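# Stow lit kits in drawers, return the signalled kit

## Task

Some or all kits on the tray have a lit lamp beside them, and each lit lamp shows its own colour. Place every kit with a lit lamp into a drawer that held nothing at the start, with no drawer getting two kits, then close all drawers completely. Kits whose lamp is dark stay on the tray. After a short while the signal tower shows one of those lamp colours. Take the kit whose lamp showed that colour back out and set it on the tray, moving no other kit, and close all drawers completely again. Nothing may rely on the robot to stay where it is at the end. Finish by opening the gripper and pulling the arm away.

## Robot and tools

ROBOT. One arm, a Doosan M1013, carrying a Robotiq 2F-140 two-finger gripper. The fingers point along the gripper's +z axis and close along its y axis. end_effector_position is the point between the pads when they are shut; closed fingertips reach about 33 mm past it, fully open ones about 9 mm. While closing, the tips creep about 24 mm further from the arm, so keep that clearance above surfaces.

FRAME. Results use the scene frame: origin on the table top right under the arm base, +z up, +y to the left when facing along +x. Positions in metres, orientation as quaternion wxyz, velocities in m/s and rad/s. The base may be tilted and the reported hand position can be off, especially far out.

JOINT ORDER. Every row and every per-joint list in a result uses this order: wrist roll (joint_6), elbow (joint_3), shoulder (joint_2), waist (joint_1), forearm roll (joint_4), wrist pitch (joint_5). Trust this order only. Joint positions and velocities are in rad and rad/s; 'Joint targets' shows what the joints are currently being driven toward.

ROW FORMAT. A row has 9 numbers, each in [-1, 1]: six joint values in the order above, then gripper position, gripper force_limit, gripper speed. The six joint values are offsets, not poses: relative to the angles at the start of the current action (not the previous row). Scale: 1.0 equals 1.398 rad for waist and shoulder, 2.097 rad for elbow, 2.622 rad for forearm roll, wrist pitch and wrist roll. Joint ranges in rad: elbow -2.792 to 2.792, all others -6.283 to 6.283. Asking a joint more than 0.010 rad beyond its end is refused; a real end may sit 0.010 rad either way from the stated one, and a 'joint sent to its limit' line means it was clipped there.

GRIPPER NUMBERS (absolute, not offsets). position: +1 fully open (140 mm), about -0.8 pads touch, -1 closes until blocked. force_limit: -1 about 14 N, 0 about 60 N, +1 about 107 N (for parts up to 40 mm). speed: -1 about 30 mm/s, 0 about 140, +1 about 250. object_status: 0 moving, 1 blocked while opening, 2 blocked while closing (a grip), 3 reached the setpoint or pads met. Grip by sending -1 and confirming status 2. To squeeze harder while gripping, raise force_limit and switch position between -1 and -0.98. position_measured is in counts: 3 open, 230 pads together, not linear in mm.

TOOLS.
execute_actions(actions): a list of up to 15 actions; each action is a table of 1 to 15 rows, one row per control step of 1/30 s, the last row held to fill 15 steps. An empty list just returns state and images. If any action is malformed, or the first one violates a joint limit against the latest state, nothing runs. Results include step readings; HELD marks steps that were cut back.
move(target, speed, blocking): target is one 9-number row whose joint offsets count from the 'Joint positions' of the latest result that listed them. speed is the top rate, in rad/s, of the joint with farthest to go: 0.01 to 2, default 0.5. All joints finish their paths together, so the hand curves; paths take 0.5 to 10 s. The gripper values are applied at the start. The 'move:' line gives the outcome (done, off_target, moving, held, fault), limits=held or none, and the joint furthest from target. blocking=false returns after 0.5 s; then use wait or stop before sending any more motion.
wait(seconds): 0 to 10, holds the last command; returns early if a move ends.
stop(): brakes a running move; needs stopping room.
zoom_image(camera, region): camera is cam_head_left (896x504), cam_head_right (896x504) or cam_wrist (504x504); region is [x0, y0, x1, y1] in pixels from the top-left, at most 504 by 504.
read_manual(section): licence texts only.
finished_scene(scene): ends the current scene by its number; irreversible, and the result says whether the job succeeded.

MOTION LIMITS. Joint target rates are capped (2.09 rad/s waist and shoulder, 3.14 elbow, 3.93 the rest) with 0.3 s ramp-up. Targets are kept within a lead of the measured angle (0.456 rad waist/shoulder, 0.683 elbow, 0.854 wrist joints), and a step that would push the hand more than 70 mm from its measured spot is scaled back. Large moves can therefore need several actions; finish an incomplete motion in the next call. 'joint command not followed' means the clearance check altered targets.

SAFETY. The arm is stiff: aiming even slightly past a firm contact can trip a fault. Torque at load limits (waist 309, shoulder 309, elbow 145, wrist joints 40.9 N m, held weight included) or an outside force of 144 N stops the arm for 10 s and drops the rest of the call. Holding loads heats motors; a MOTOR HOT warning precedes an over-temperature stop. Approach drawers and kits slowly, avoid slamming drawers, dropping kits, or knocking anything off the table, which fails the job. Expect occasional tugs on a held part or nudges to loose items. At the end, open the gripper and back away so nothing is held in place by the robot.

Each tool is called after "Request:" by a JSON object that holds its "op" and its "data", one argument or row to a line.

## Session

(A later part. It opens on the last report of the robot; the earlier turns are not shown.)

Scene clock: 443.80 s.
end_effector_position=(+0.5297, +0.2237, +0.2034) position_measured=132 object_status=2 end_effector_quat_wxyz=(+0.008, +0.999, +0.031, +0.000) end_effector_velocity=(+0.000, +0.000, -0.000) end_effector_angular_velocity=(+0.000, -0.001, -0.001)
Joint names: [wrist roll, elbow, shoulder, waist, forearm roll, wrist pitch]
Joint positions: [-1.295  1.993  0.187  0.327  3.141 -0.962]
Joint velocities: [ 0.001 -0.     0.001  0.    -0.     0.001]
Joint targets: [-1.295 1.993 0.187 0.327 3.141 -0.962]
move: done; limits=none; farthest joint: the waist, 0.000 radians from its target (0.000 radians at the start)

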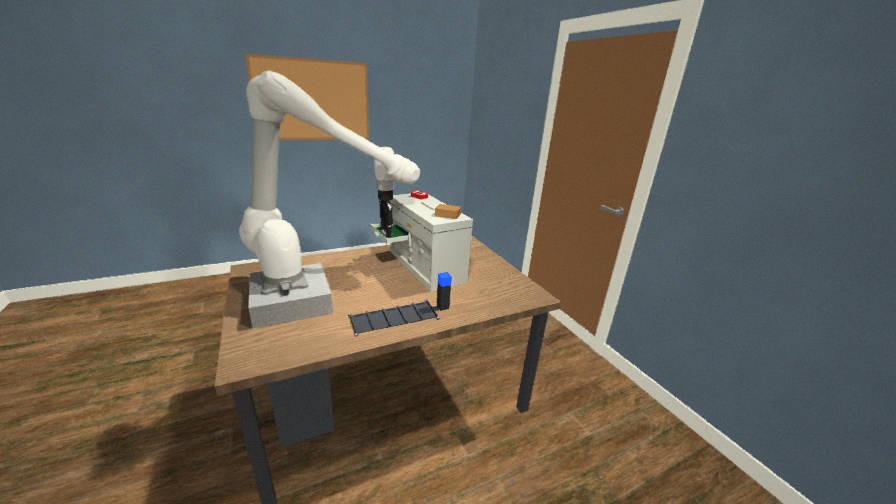

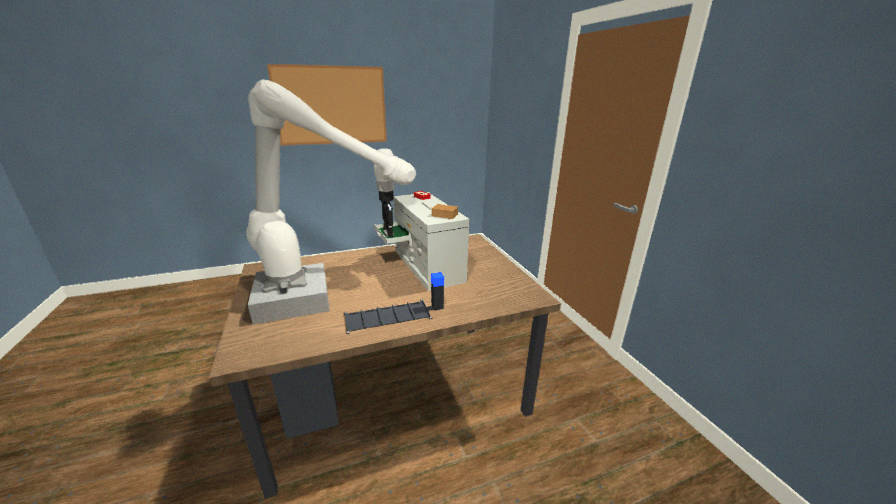

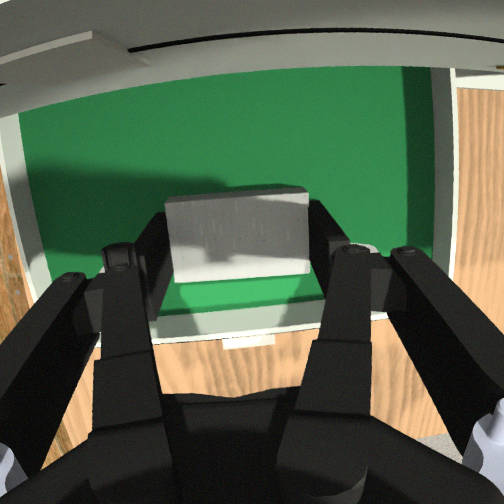

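Request:
{"op": "move", "data": {
  "target": [0,-0.0401,-0.0508,0,0,-0.0591,-1,0,0],
  "speed": 0.3
}}

Request:
{"op": "move", "data": {
  "target": [-0.1735,0.0672,-0.1044,-0.377,0,-0.0019,-1,0,0],
  "speed": 0.9
}}

Request:
{"op": "move", "data": {
  "target": [-0.1316,-0.0229,0.3183,-0.2539,0,0.1514,-1,0,0],
  "speed": 0.7
}}

Scene clock: 447.27 s.
end_effector_position=(+0.5300, +0.2250, +0.2847) position_measured=132 object_status=2 end_effector_quat_wxyz=(+0.008, +0.999, +0.031, +0.000) end_effector_velocity=(+0.000, +0.000, +0.000) end_effector_angular_velocity=(+0.000, -0.001, +0.001)
Joint names: [wrist roll, elbow, shoulder, waist, forearm roll, wrist pitch]
Joint positions: [-1.295  1.909  0.116  0.327  3.141 -1.117]
Joint velocities: [-0.001 -0.    -0.     0.    -0.     0.   ]
Joint targets: [-1.295 1.909 0.116 0.327 3.141 -1.117]
move: done; limits=none; farthest joint: the waist, 0.000 radians from its target (0.000 radians at the start)

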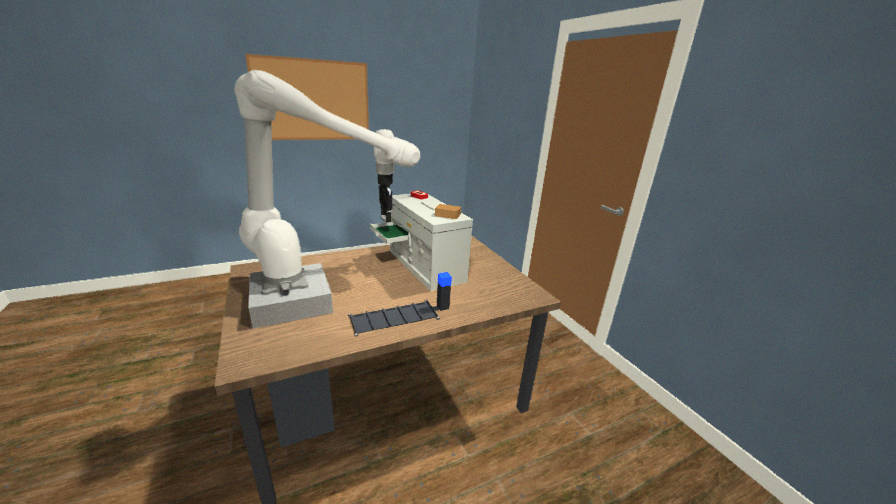

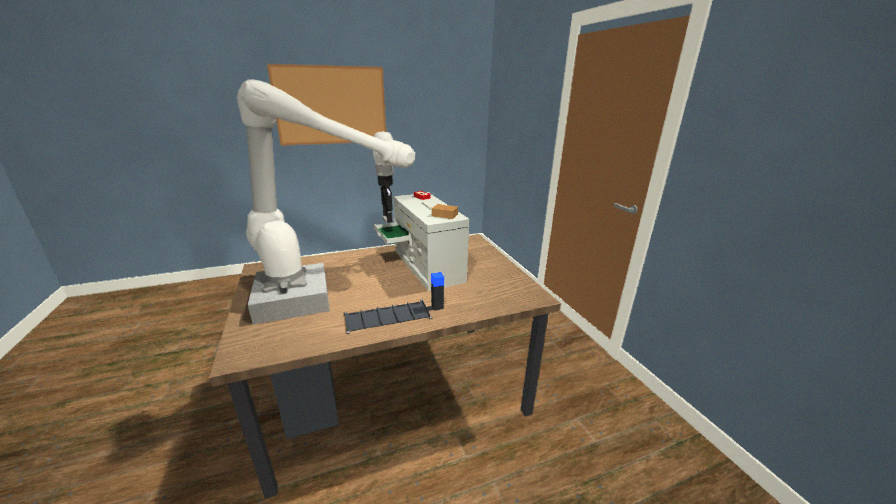

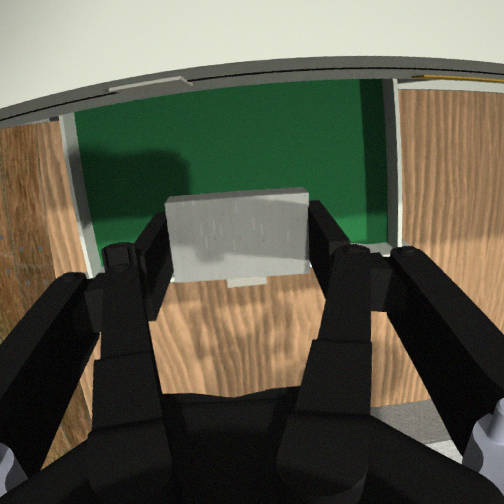

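Scene clock: 448.40 s.
end_effector_position=(+0.4824, -0.0550, +0.2951) position_measured=132 object_status=2 end_effector_quat_wxyz=(+0.007, +1.000, -0.005, +0.001) end_effector_velocity=(-0.000, -0.001, -0.000) end_effector_angular_velocity=(-0.000, +0.001, -0.002)
Joint names: [wrist roll, elbow, shoulder, waist, forearm roll, wrist pitch]
Joint positions: [-1.75   2.05  -0.03  -0.2    3.141 -1.122]
Joint velocities: [ 0.002  0.     0.    -0.001 -0.    -0.   ]
Joint targets: [-1.750 2.050 -0.030 -0.200 3.141 -1.122]
move: done; limits=none; farthest joint: the waist, 0.000 radians from its target (0.527 radians at the start)

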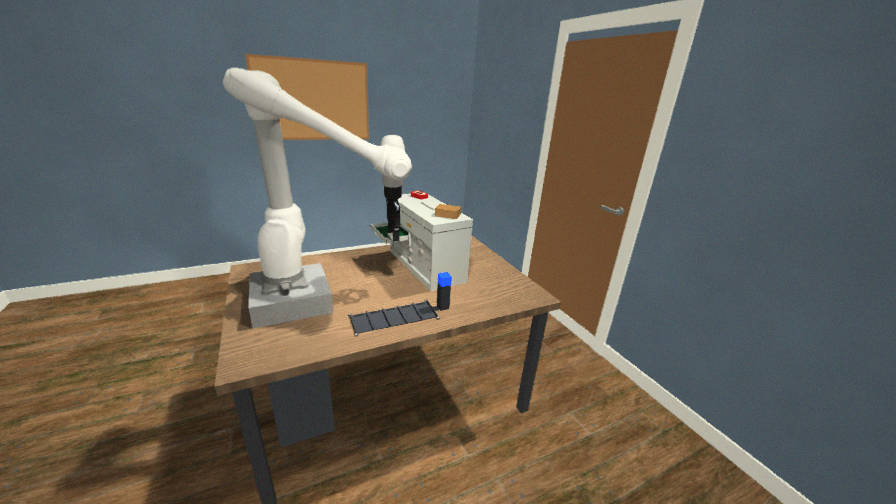

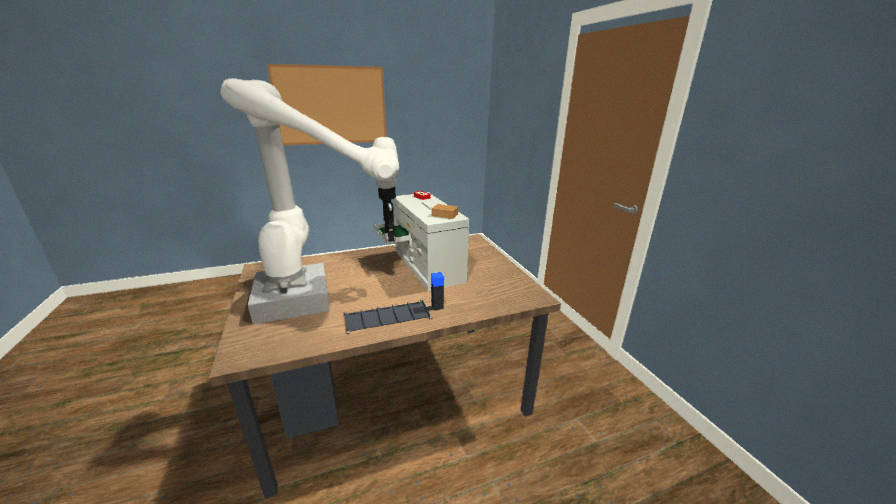

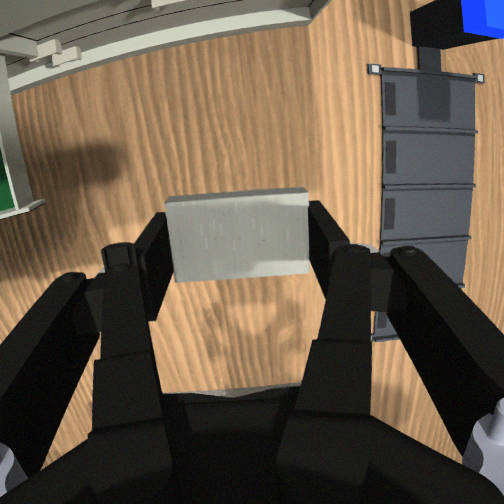

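Scene clock: 449.57 s.
end_effector_position=(+0.5485, -0.2926, +0.0705) position_measured=132 object_status=2 end_effector_quat_wxyz=(+0.007, +1.000, -0.010, +0.001) end_effector_velocity=(-0.001, -0.000, -0.001) end_effector_angular_velocity=(+0.001, +0.002, +0.001)
Joint names: [wrist roll, elbow, shoulder, waist, forearm roll, wrist pitch]
Joint positions: [-2.095  2.002  0.415 -0.555  3.141 -0.725]
Joint velocities: [-0.002  0.     0.001 -0.001 -0.001 -0.001]
Joint targets: [-2.095 2.002 0.416 -0.555 3.141 -0.725]
move: done; limits=none; farthest joint: the waist, 0.000 radians from its target (0.355 radians at the start)

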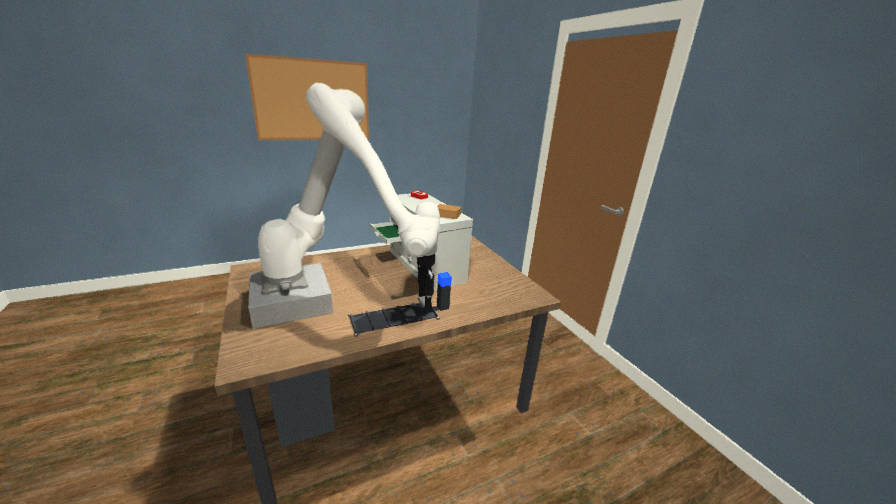

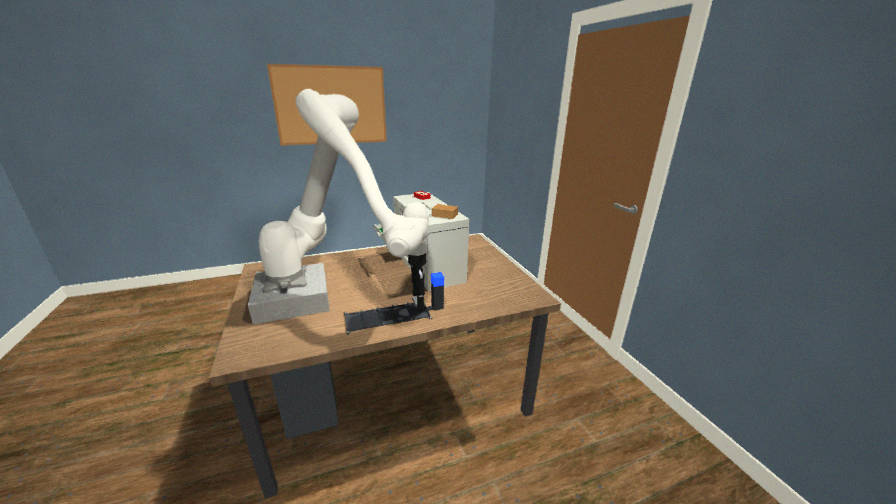

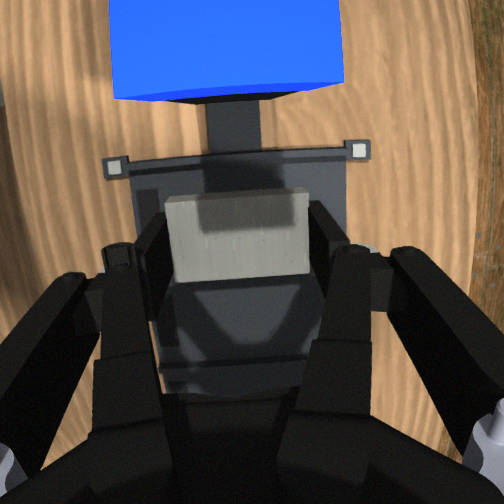

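Request:
{"op": "move", "data": {
  "target": [0,0.0063,0.031,0,0,0.0216,-1,0,0],
  "speed": 0.12
}}

Request:
{"op": "move", "data": {
  "target": [0,0,0,0,0,0,0.3,0,0]
}}

Request:
{"op": "move", "data": {
  "target": [0,-0.0063,-0.031,0,0,-0.0216,0.3,0,0],
  "speed": 0.3
}}

Request:
{"op": "move", "data": {
  "target": [0.1316,0.0229,-0.3183,0.2539,0,-0.1514,0.3,0,0],
  "speed": 0.8
}}

Request:
{"op": "move", "data": {
  "target": [0.1735,-0.0672,0.1044,0.377,0,0.0019,0.3,0,0],
  "speed": 0.9
}}

Scene clock: 454.83 s.
end_effector_position=(+0.5486, -0.2931, +0.0389) position_measured=132 object_status=2 end_effector_quat_wxyz=(+0.007, +1.000, -0.010, +0.001) end_effector_velocity=(-0.000, +0.000, -0.000) end_effector_angular_velocity=(+0.000, +0.001, -0.001)
Joint names: [wrist roll, elbow, shoulder, waist, forearm roll, wrist pitch]
Joint positions: [-2.095  2.015  0.459 -0.555  3.141 -0.668]
Joint velocities: [ 0.001  0.     0.001  0.    -0.     0.   ]
Joint targets: [-2.095 2.015 0.459 -0.555 3.141 -0.668]
move: done; limits=none; farthest joint: the waist, 0.000 radians from its target (0.000 radians at the start)

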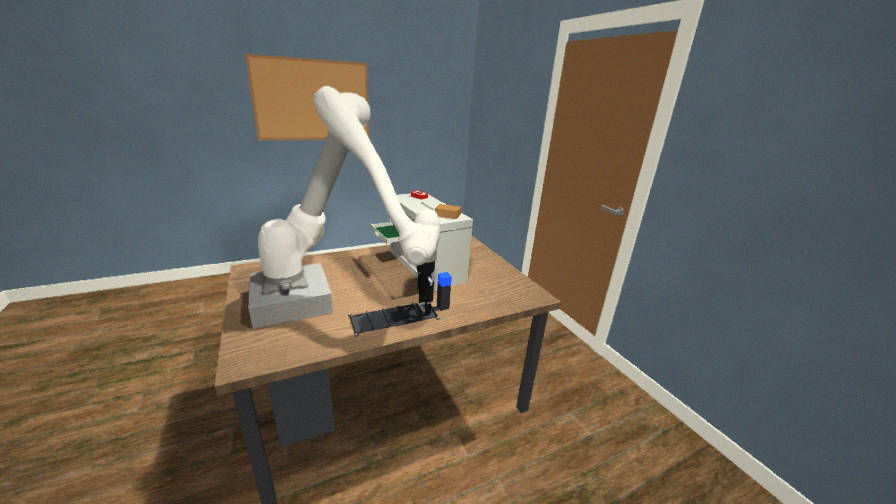

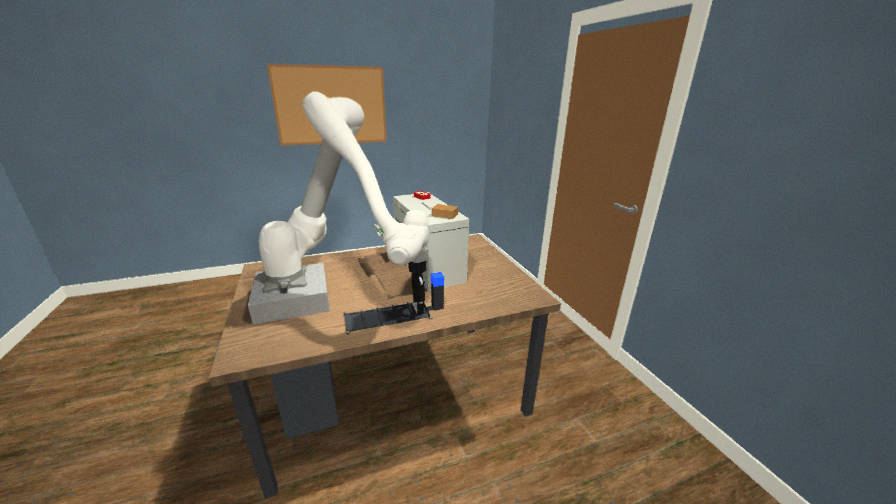

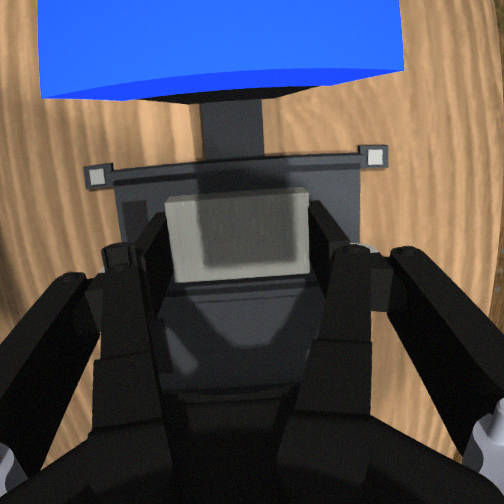

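Scene clock: 455.33 s.
end_effector_position=(+0.5486, -0.2931, +0.0388) position_measured=91 object_status=3 end_effector_quat_wxyz=(+0.007, +1.000, -0.010, +0.001) end_effector_velocity=(-0.000, +0.000, -0.000) end_effector_angular_velocity=(+0.000, +0.001, -0.001)
Joint names: [wrist roll, elbow, shoulder, waist, forearm roll, wrist pitch]
Joint positions: [-2.095  2.015  0.459 -0.555  3.141 -0.668]
Joint velocities: [ 0.001 -0.     0.001 -0.    -0.    -0.   ]
Joint targets: [-2.095 2.015 0.459 -0.555 3.141 -0.668]
move: done; limits=none; farthest joint: the waist, 0.000 radians from its target (0.000 radians at the start)

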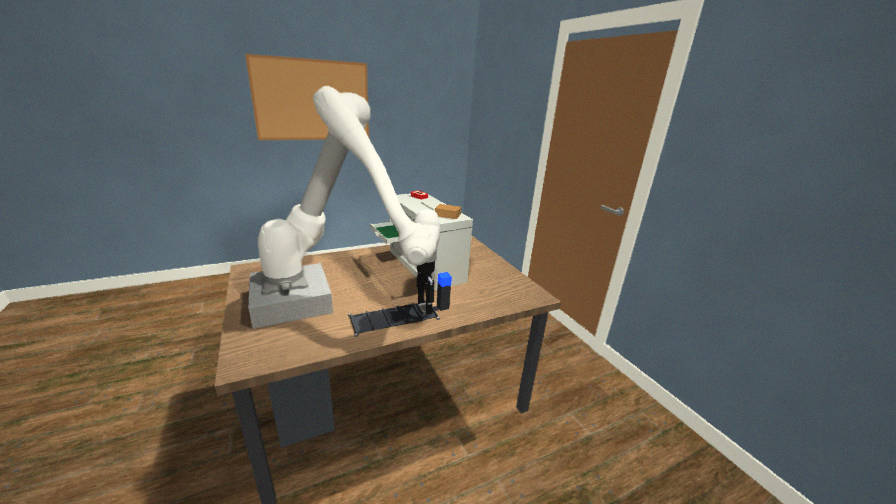

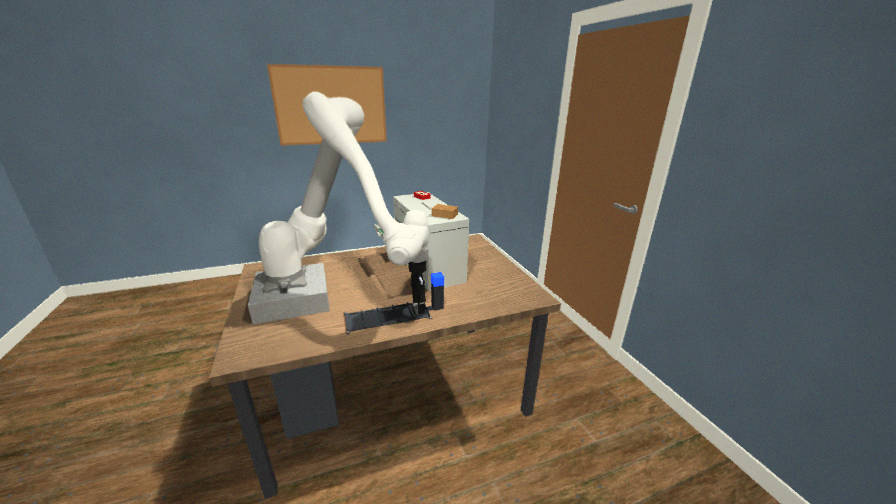

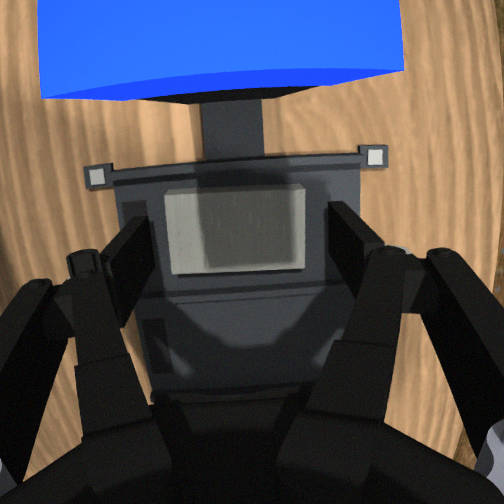

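Scene clock: 456.10 s.
end_effector_position=(+0.5484, -0.2926, +0.0704) position_measured=91 object_status=3 end_effector_quat_wxyz=(+0.007, +1.000, -0.010, +0.001) end_effector_velocity=(+0.000, -0.000, -0.000) end_effector_angular_velocity=(-0.001, -0.000, +0.002)
Joint names: [wrist roll, elbow, shoulder, waist, forearm roll, wrist pitch]
Joint positions: [-2.095  2.002  0.415 -0.555  3.141 -0.725]
Joint velocities: [-0.001 -0.     0.    -0.    -0.001  0.001]
Joint targets: [-2.095 2.002 0.415 -0.555 3.141 -0.725]
move: done; limits=none; farthest joint: the waist, 0.000 radians from its target (0.000 radians at the start)

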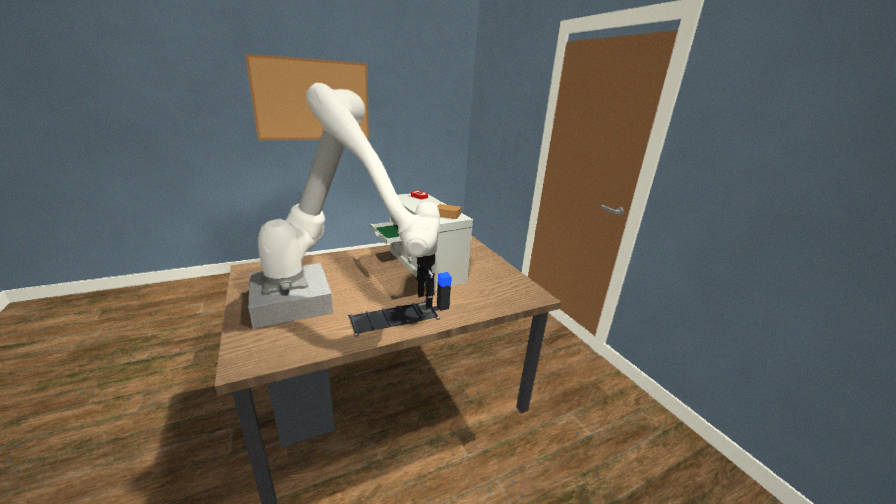

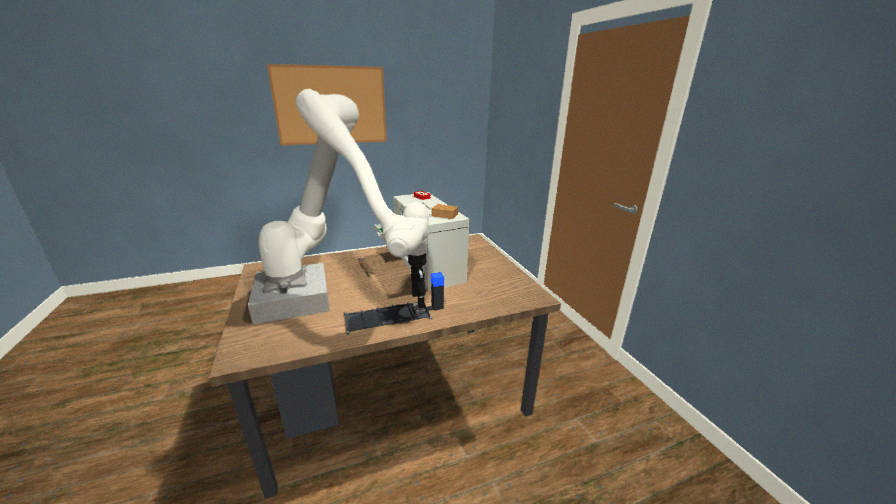

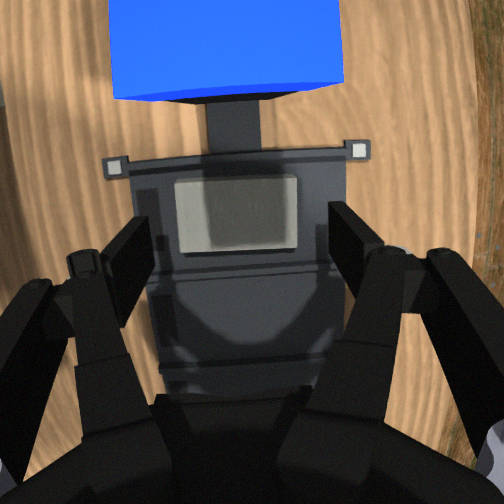

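Scene clock: 457.23 s.
end_effector_position=(+0.4824, -0.0550, +0.2950) position_measured=91 object_status=3 end_effector_quat_wxyz=(+0.007, +1.000, -0.005, +0.001) end_effector_velocity=(-0.000, +0.001, +0.001) end_effector_angular_velocity=(+0.000, -0.001, +0.001)
Joint names: [wrist roll, elbow, shoulder, waist, forearm roll, wrist pitch]
Joint positions: [-1.75   2.05  -0.029 -0.2    3.141 -1.122]
Joint velocities: [-0.    -0.    -0.002  0.001  0.    -0.001]
Joint targets: [-1.750 2.050 -0.030 -0.200 3.141 -1.122]
move: done; limits=none; farthest joint: the shoulder, 0.001 radians from its target (0.445 radians at the start)

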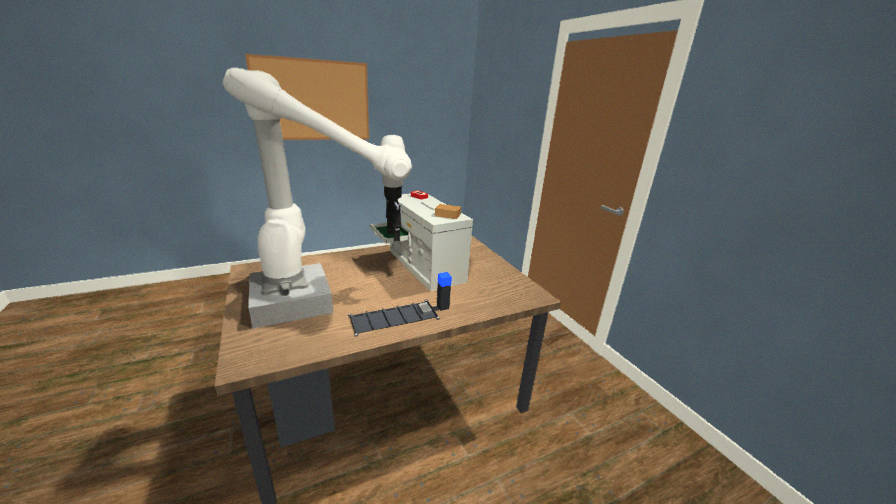

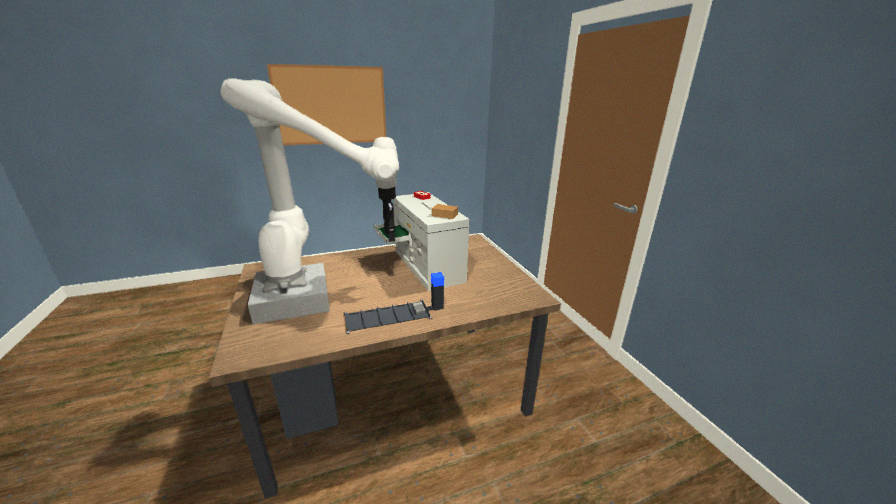

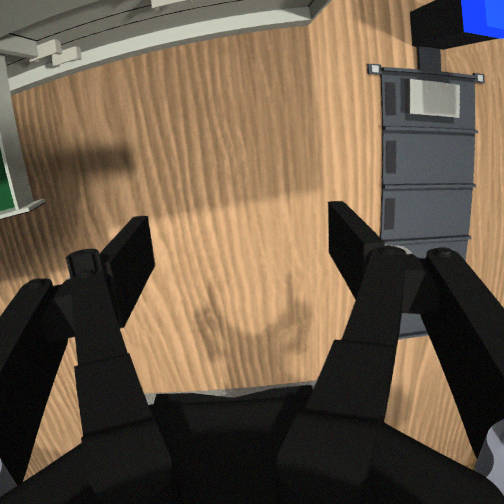

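Scene clock: 458.37 s.
end_effector_position=(+0.5301, +0.2249, +0.2846) position_measured=91 object_status=3 end_effector_quat_wxyz=(+0.008, +1.000, +0.031, +0.000) end_effector_velocity=(+0.000, +0.000, -0.000) end_effector_angular_velocity=(-0.001, -0.000, +0.003)
Joint names: [wrist roll, elbow, shoulder, waist, forearm roll, wrist pitch]
Joint positions: [-1.295  1.909  0.116  0.327  3.141 -1.117]
Joint velocities: [-0.001 -0.     0.001  0.001 -0.001  0.001]
Joint targets: [-1.295 1.909 0.116 0.327 3.141 -1.117]
move: done; limits=none; farthest joint: the shoulder, 0.001 radians from its target (0.146 radians at the start)

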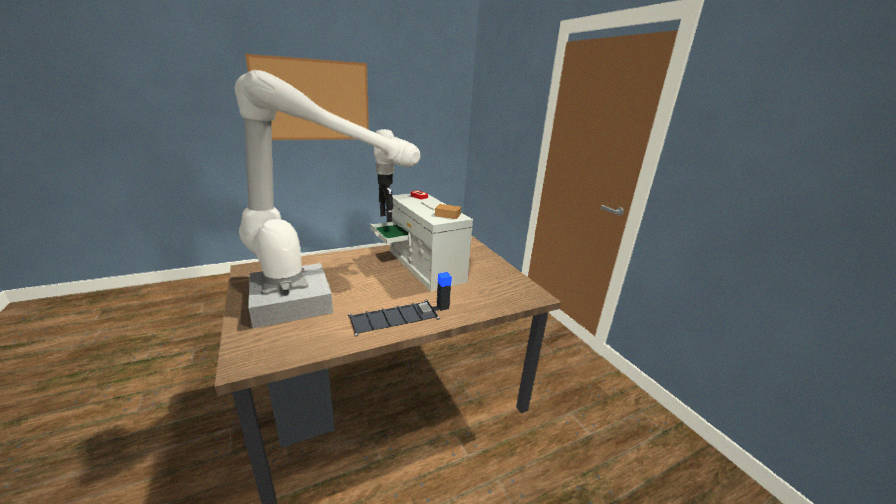

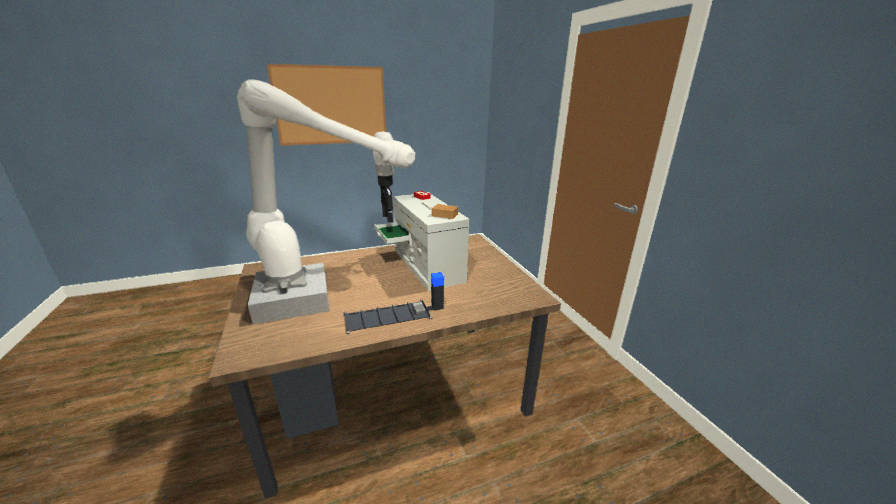

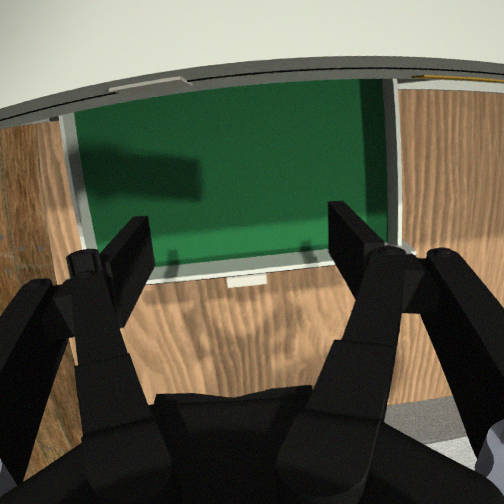

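Request:
{"op": "move", "data": {
  "target": [0.6998,0.32,-0.2725,0.2049,-0.6381,0.2827,-0.1,0,0],
  "speed": 1.7
}}

Request:
{"op": "move", "data": {
  "target": [0,-0.0072,0.1216,0,0,0,-0.1,0,0],
  "speed": 0.35
}}

Request:
{"op": "move", "data": {
  "target": [0,0,0,0,0,0,-1,-0.3,0]
}}

Scene clock: 462.23 s.
end_effector_position=(+0.4441, +0.2149, +0.2659) position_measured=141 object_status=3 end_effector_quat_wxyz=(-0.055, +0.895, +0.012, +0.442) end_effector_velocity=(-0.000, +0.000, -0.000) end_effector_angular_velocity=(-0.000, +0.001, +0.001)
Joint names: [wrist roll, elbow, shoulder, waist, forearm roll, wrist pitch]
Joint positions: [ 0.539  2.58  -0.265  0.614  1.468 -0.376]
Joint velocities: [-0.     0.     0.     0.    -0.     0.001]
Joint targets: [0.539 2.580 -0.265 0.614 1.468 -0.376]
move: done; limits=none; farthest joint: the waist, 0.000 radians from its target (0.286 radians at the start)

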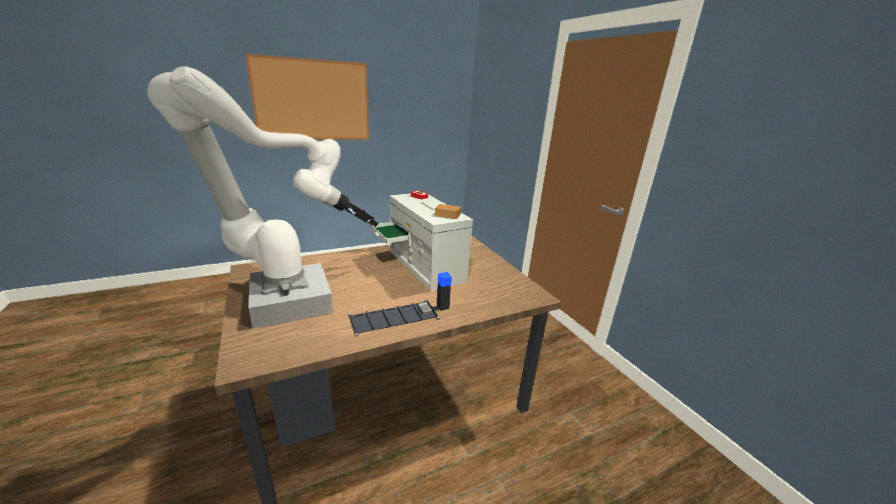

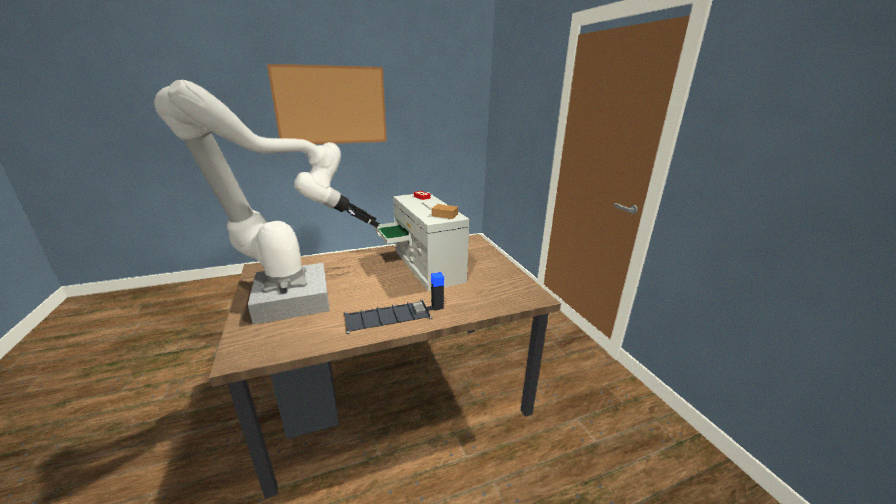

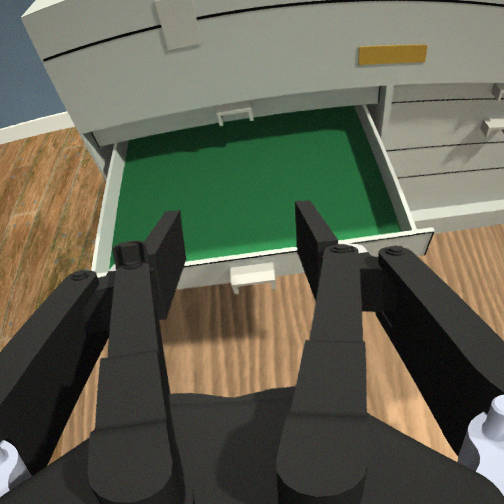

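Scene clock: 463.13 s.
end_effector_position=(+0.4494, +0.2176, +0.1918) position_measured=141 object_status=3 end_effector_quat_wxyz=(-0.015, +0.923, +0.028, +0.384) end_effector_velocity=(+0.000, -0.000, -0.000) end_effector_angular_velocity=(-0.001, -0.000, -0.000)
Joint names: [wrist roll, elbow, shoulder, waist, forearm roll, wrist pitch]
Joint positions: [ 0.539  2.565 -0.095  0.614  1.468 -0.376]
Joint velocities: [-0.001 -0.     0.001  0.    -0.    -0.001]
Joint targets: [0.539 2.565 -0.094 0.614 1.468 -0.376]
move: done; limits=none; farthest joint: the waist, 0.000 radians from its target (0.000 radians at the start)

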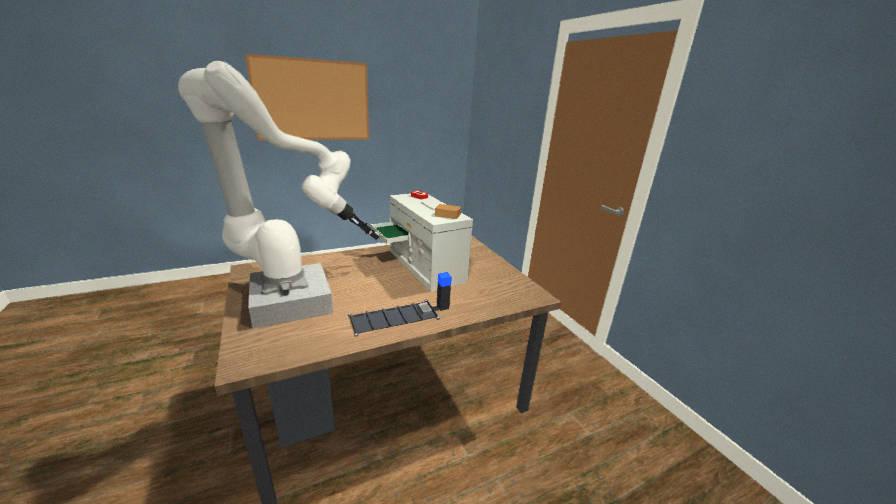

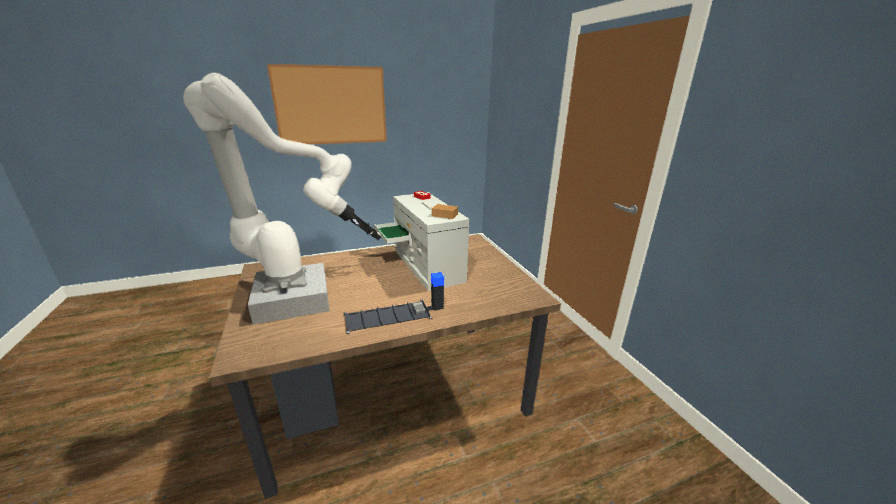

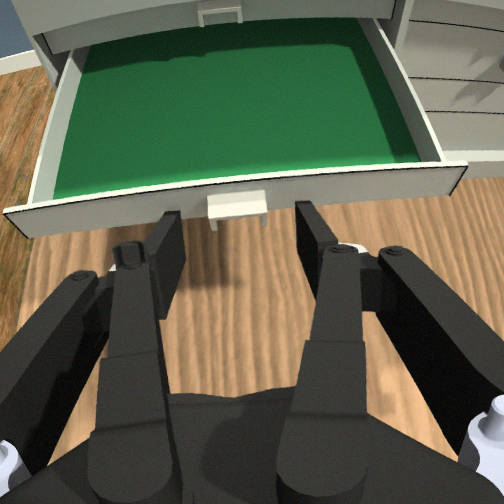

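Scene clock: 463.63 s.
end_effector_position=(+0.4495, +0.2176, +0.1918) position_measured=192 object_status=2 end_effector_quat_wxyz=(-0.015, +0.923, +0.028, +0.384) end_effector_velocity=(+0.000, -0.000, +0.000) end_effector_angular_velocity=(-0.000, -0.001, -0.000)
Joint names: [wrist roll, elbow, shoulder, waist, forearm roll, wrist pitch]
Joint positions: [ 0.539  2.565 -0.095  0.614  1.468 -0.376]
Joint velocities: [ 0.001  0.     0.     0.    -0.001 -0.   ]
Joint targets: [0.539 2.565 -0.095 0.614 1.468 -0.376]
move: done; limits=none; farthest joint: the waist, 0.000 radians from its target (0.000 radians at the start)

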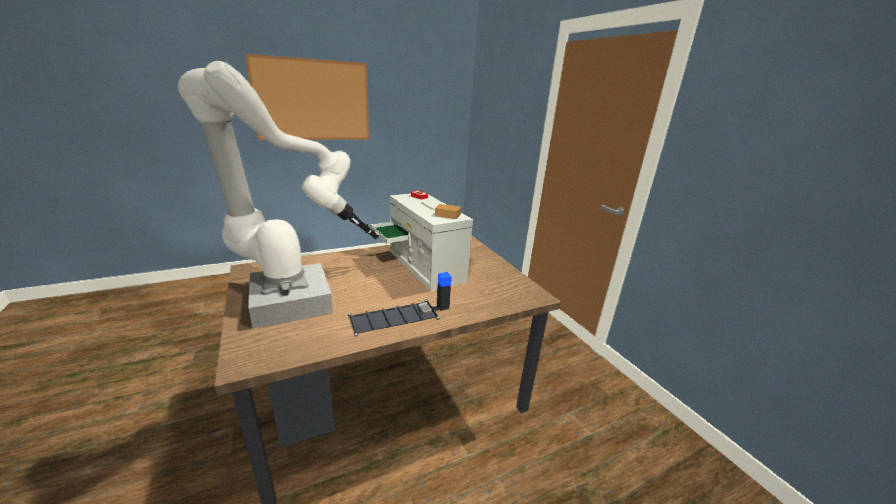

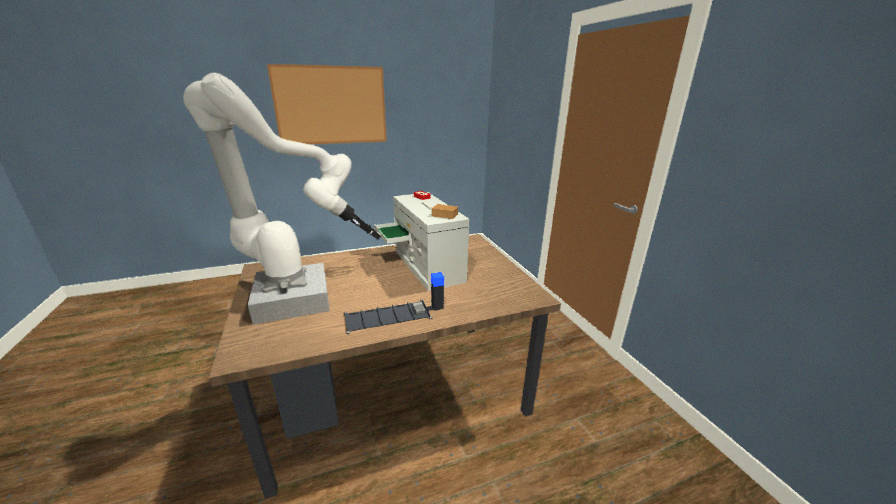

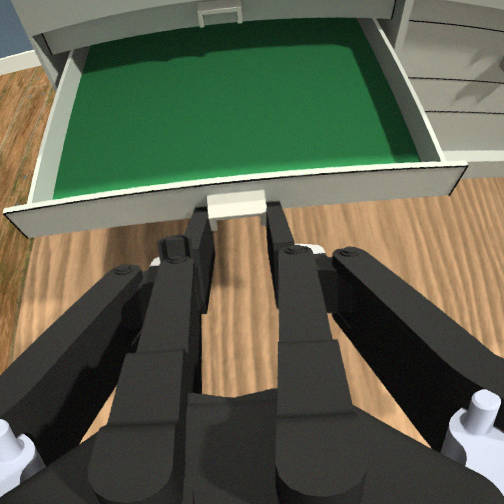

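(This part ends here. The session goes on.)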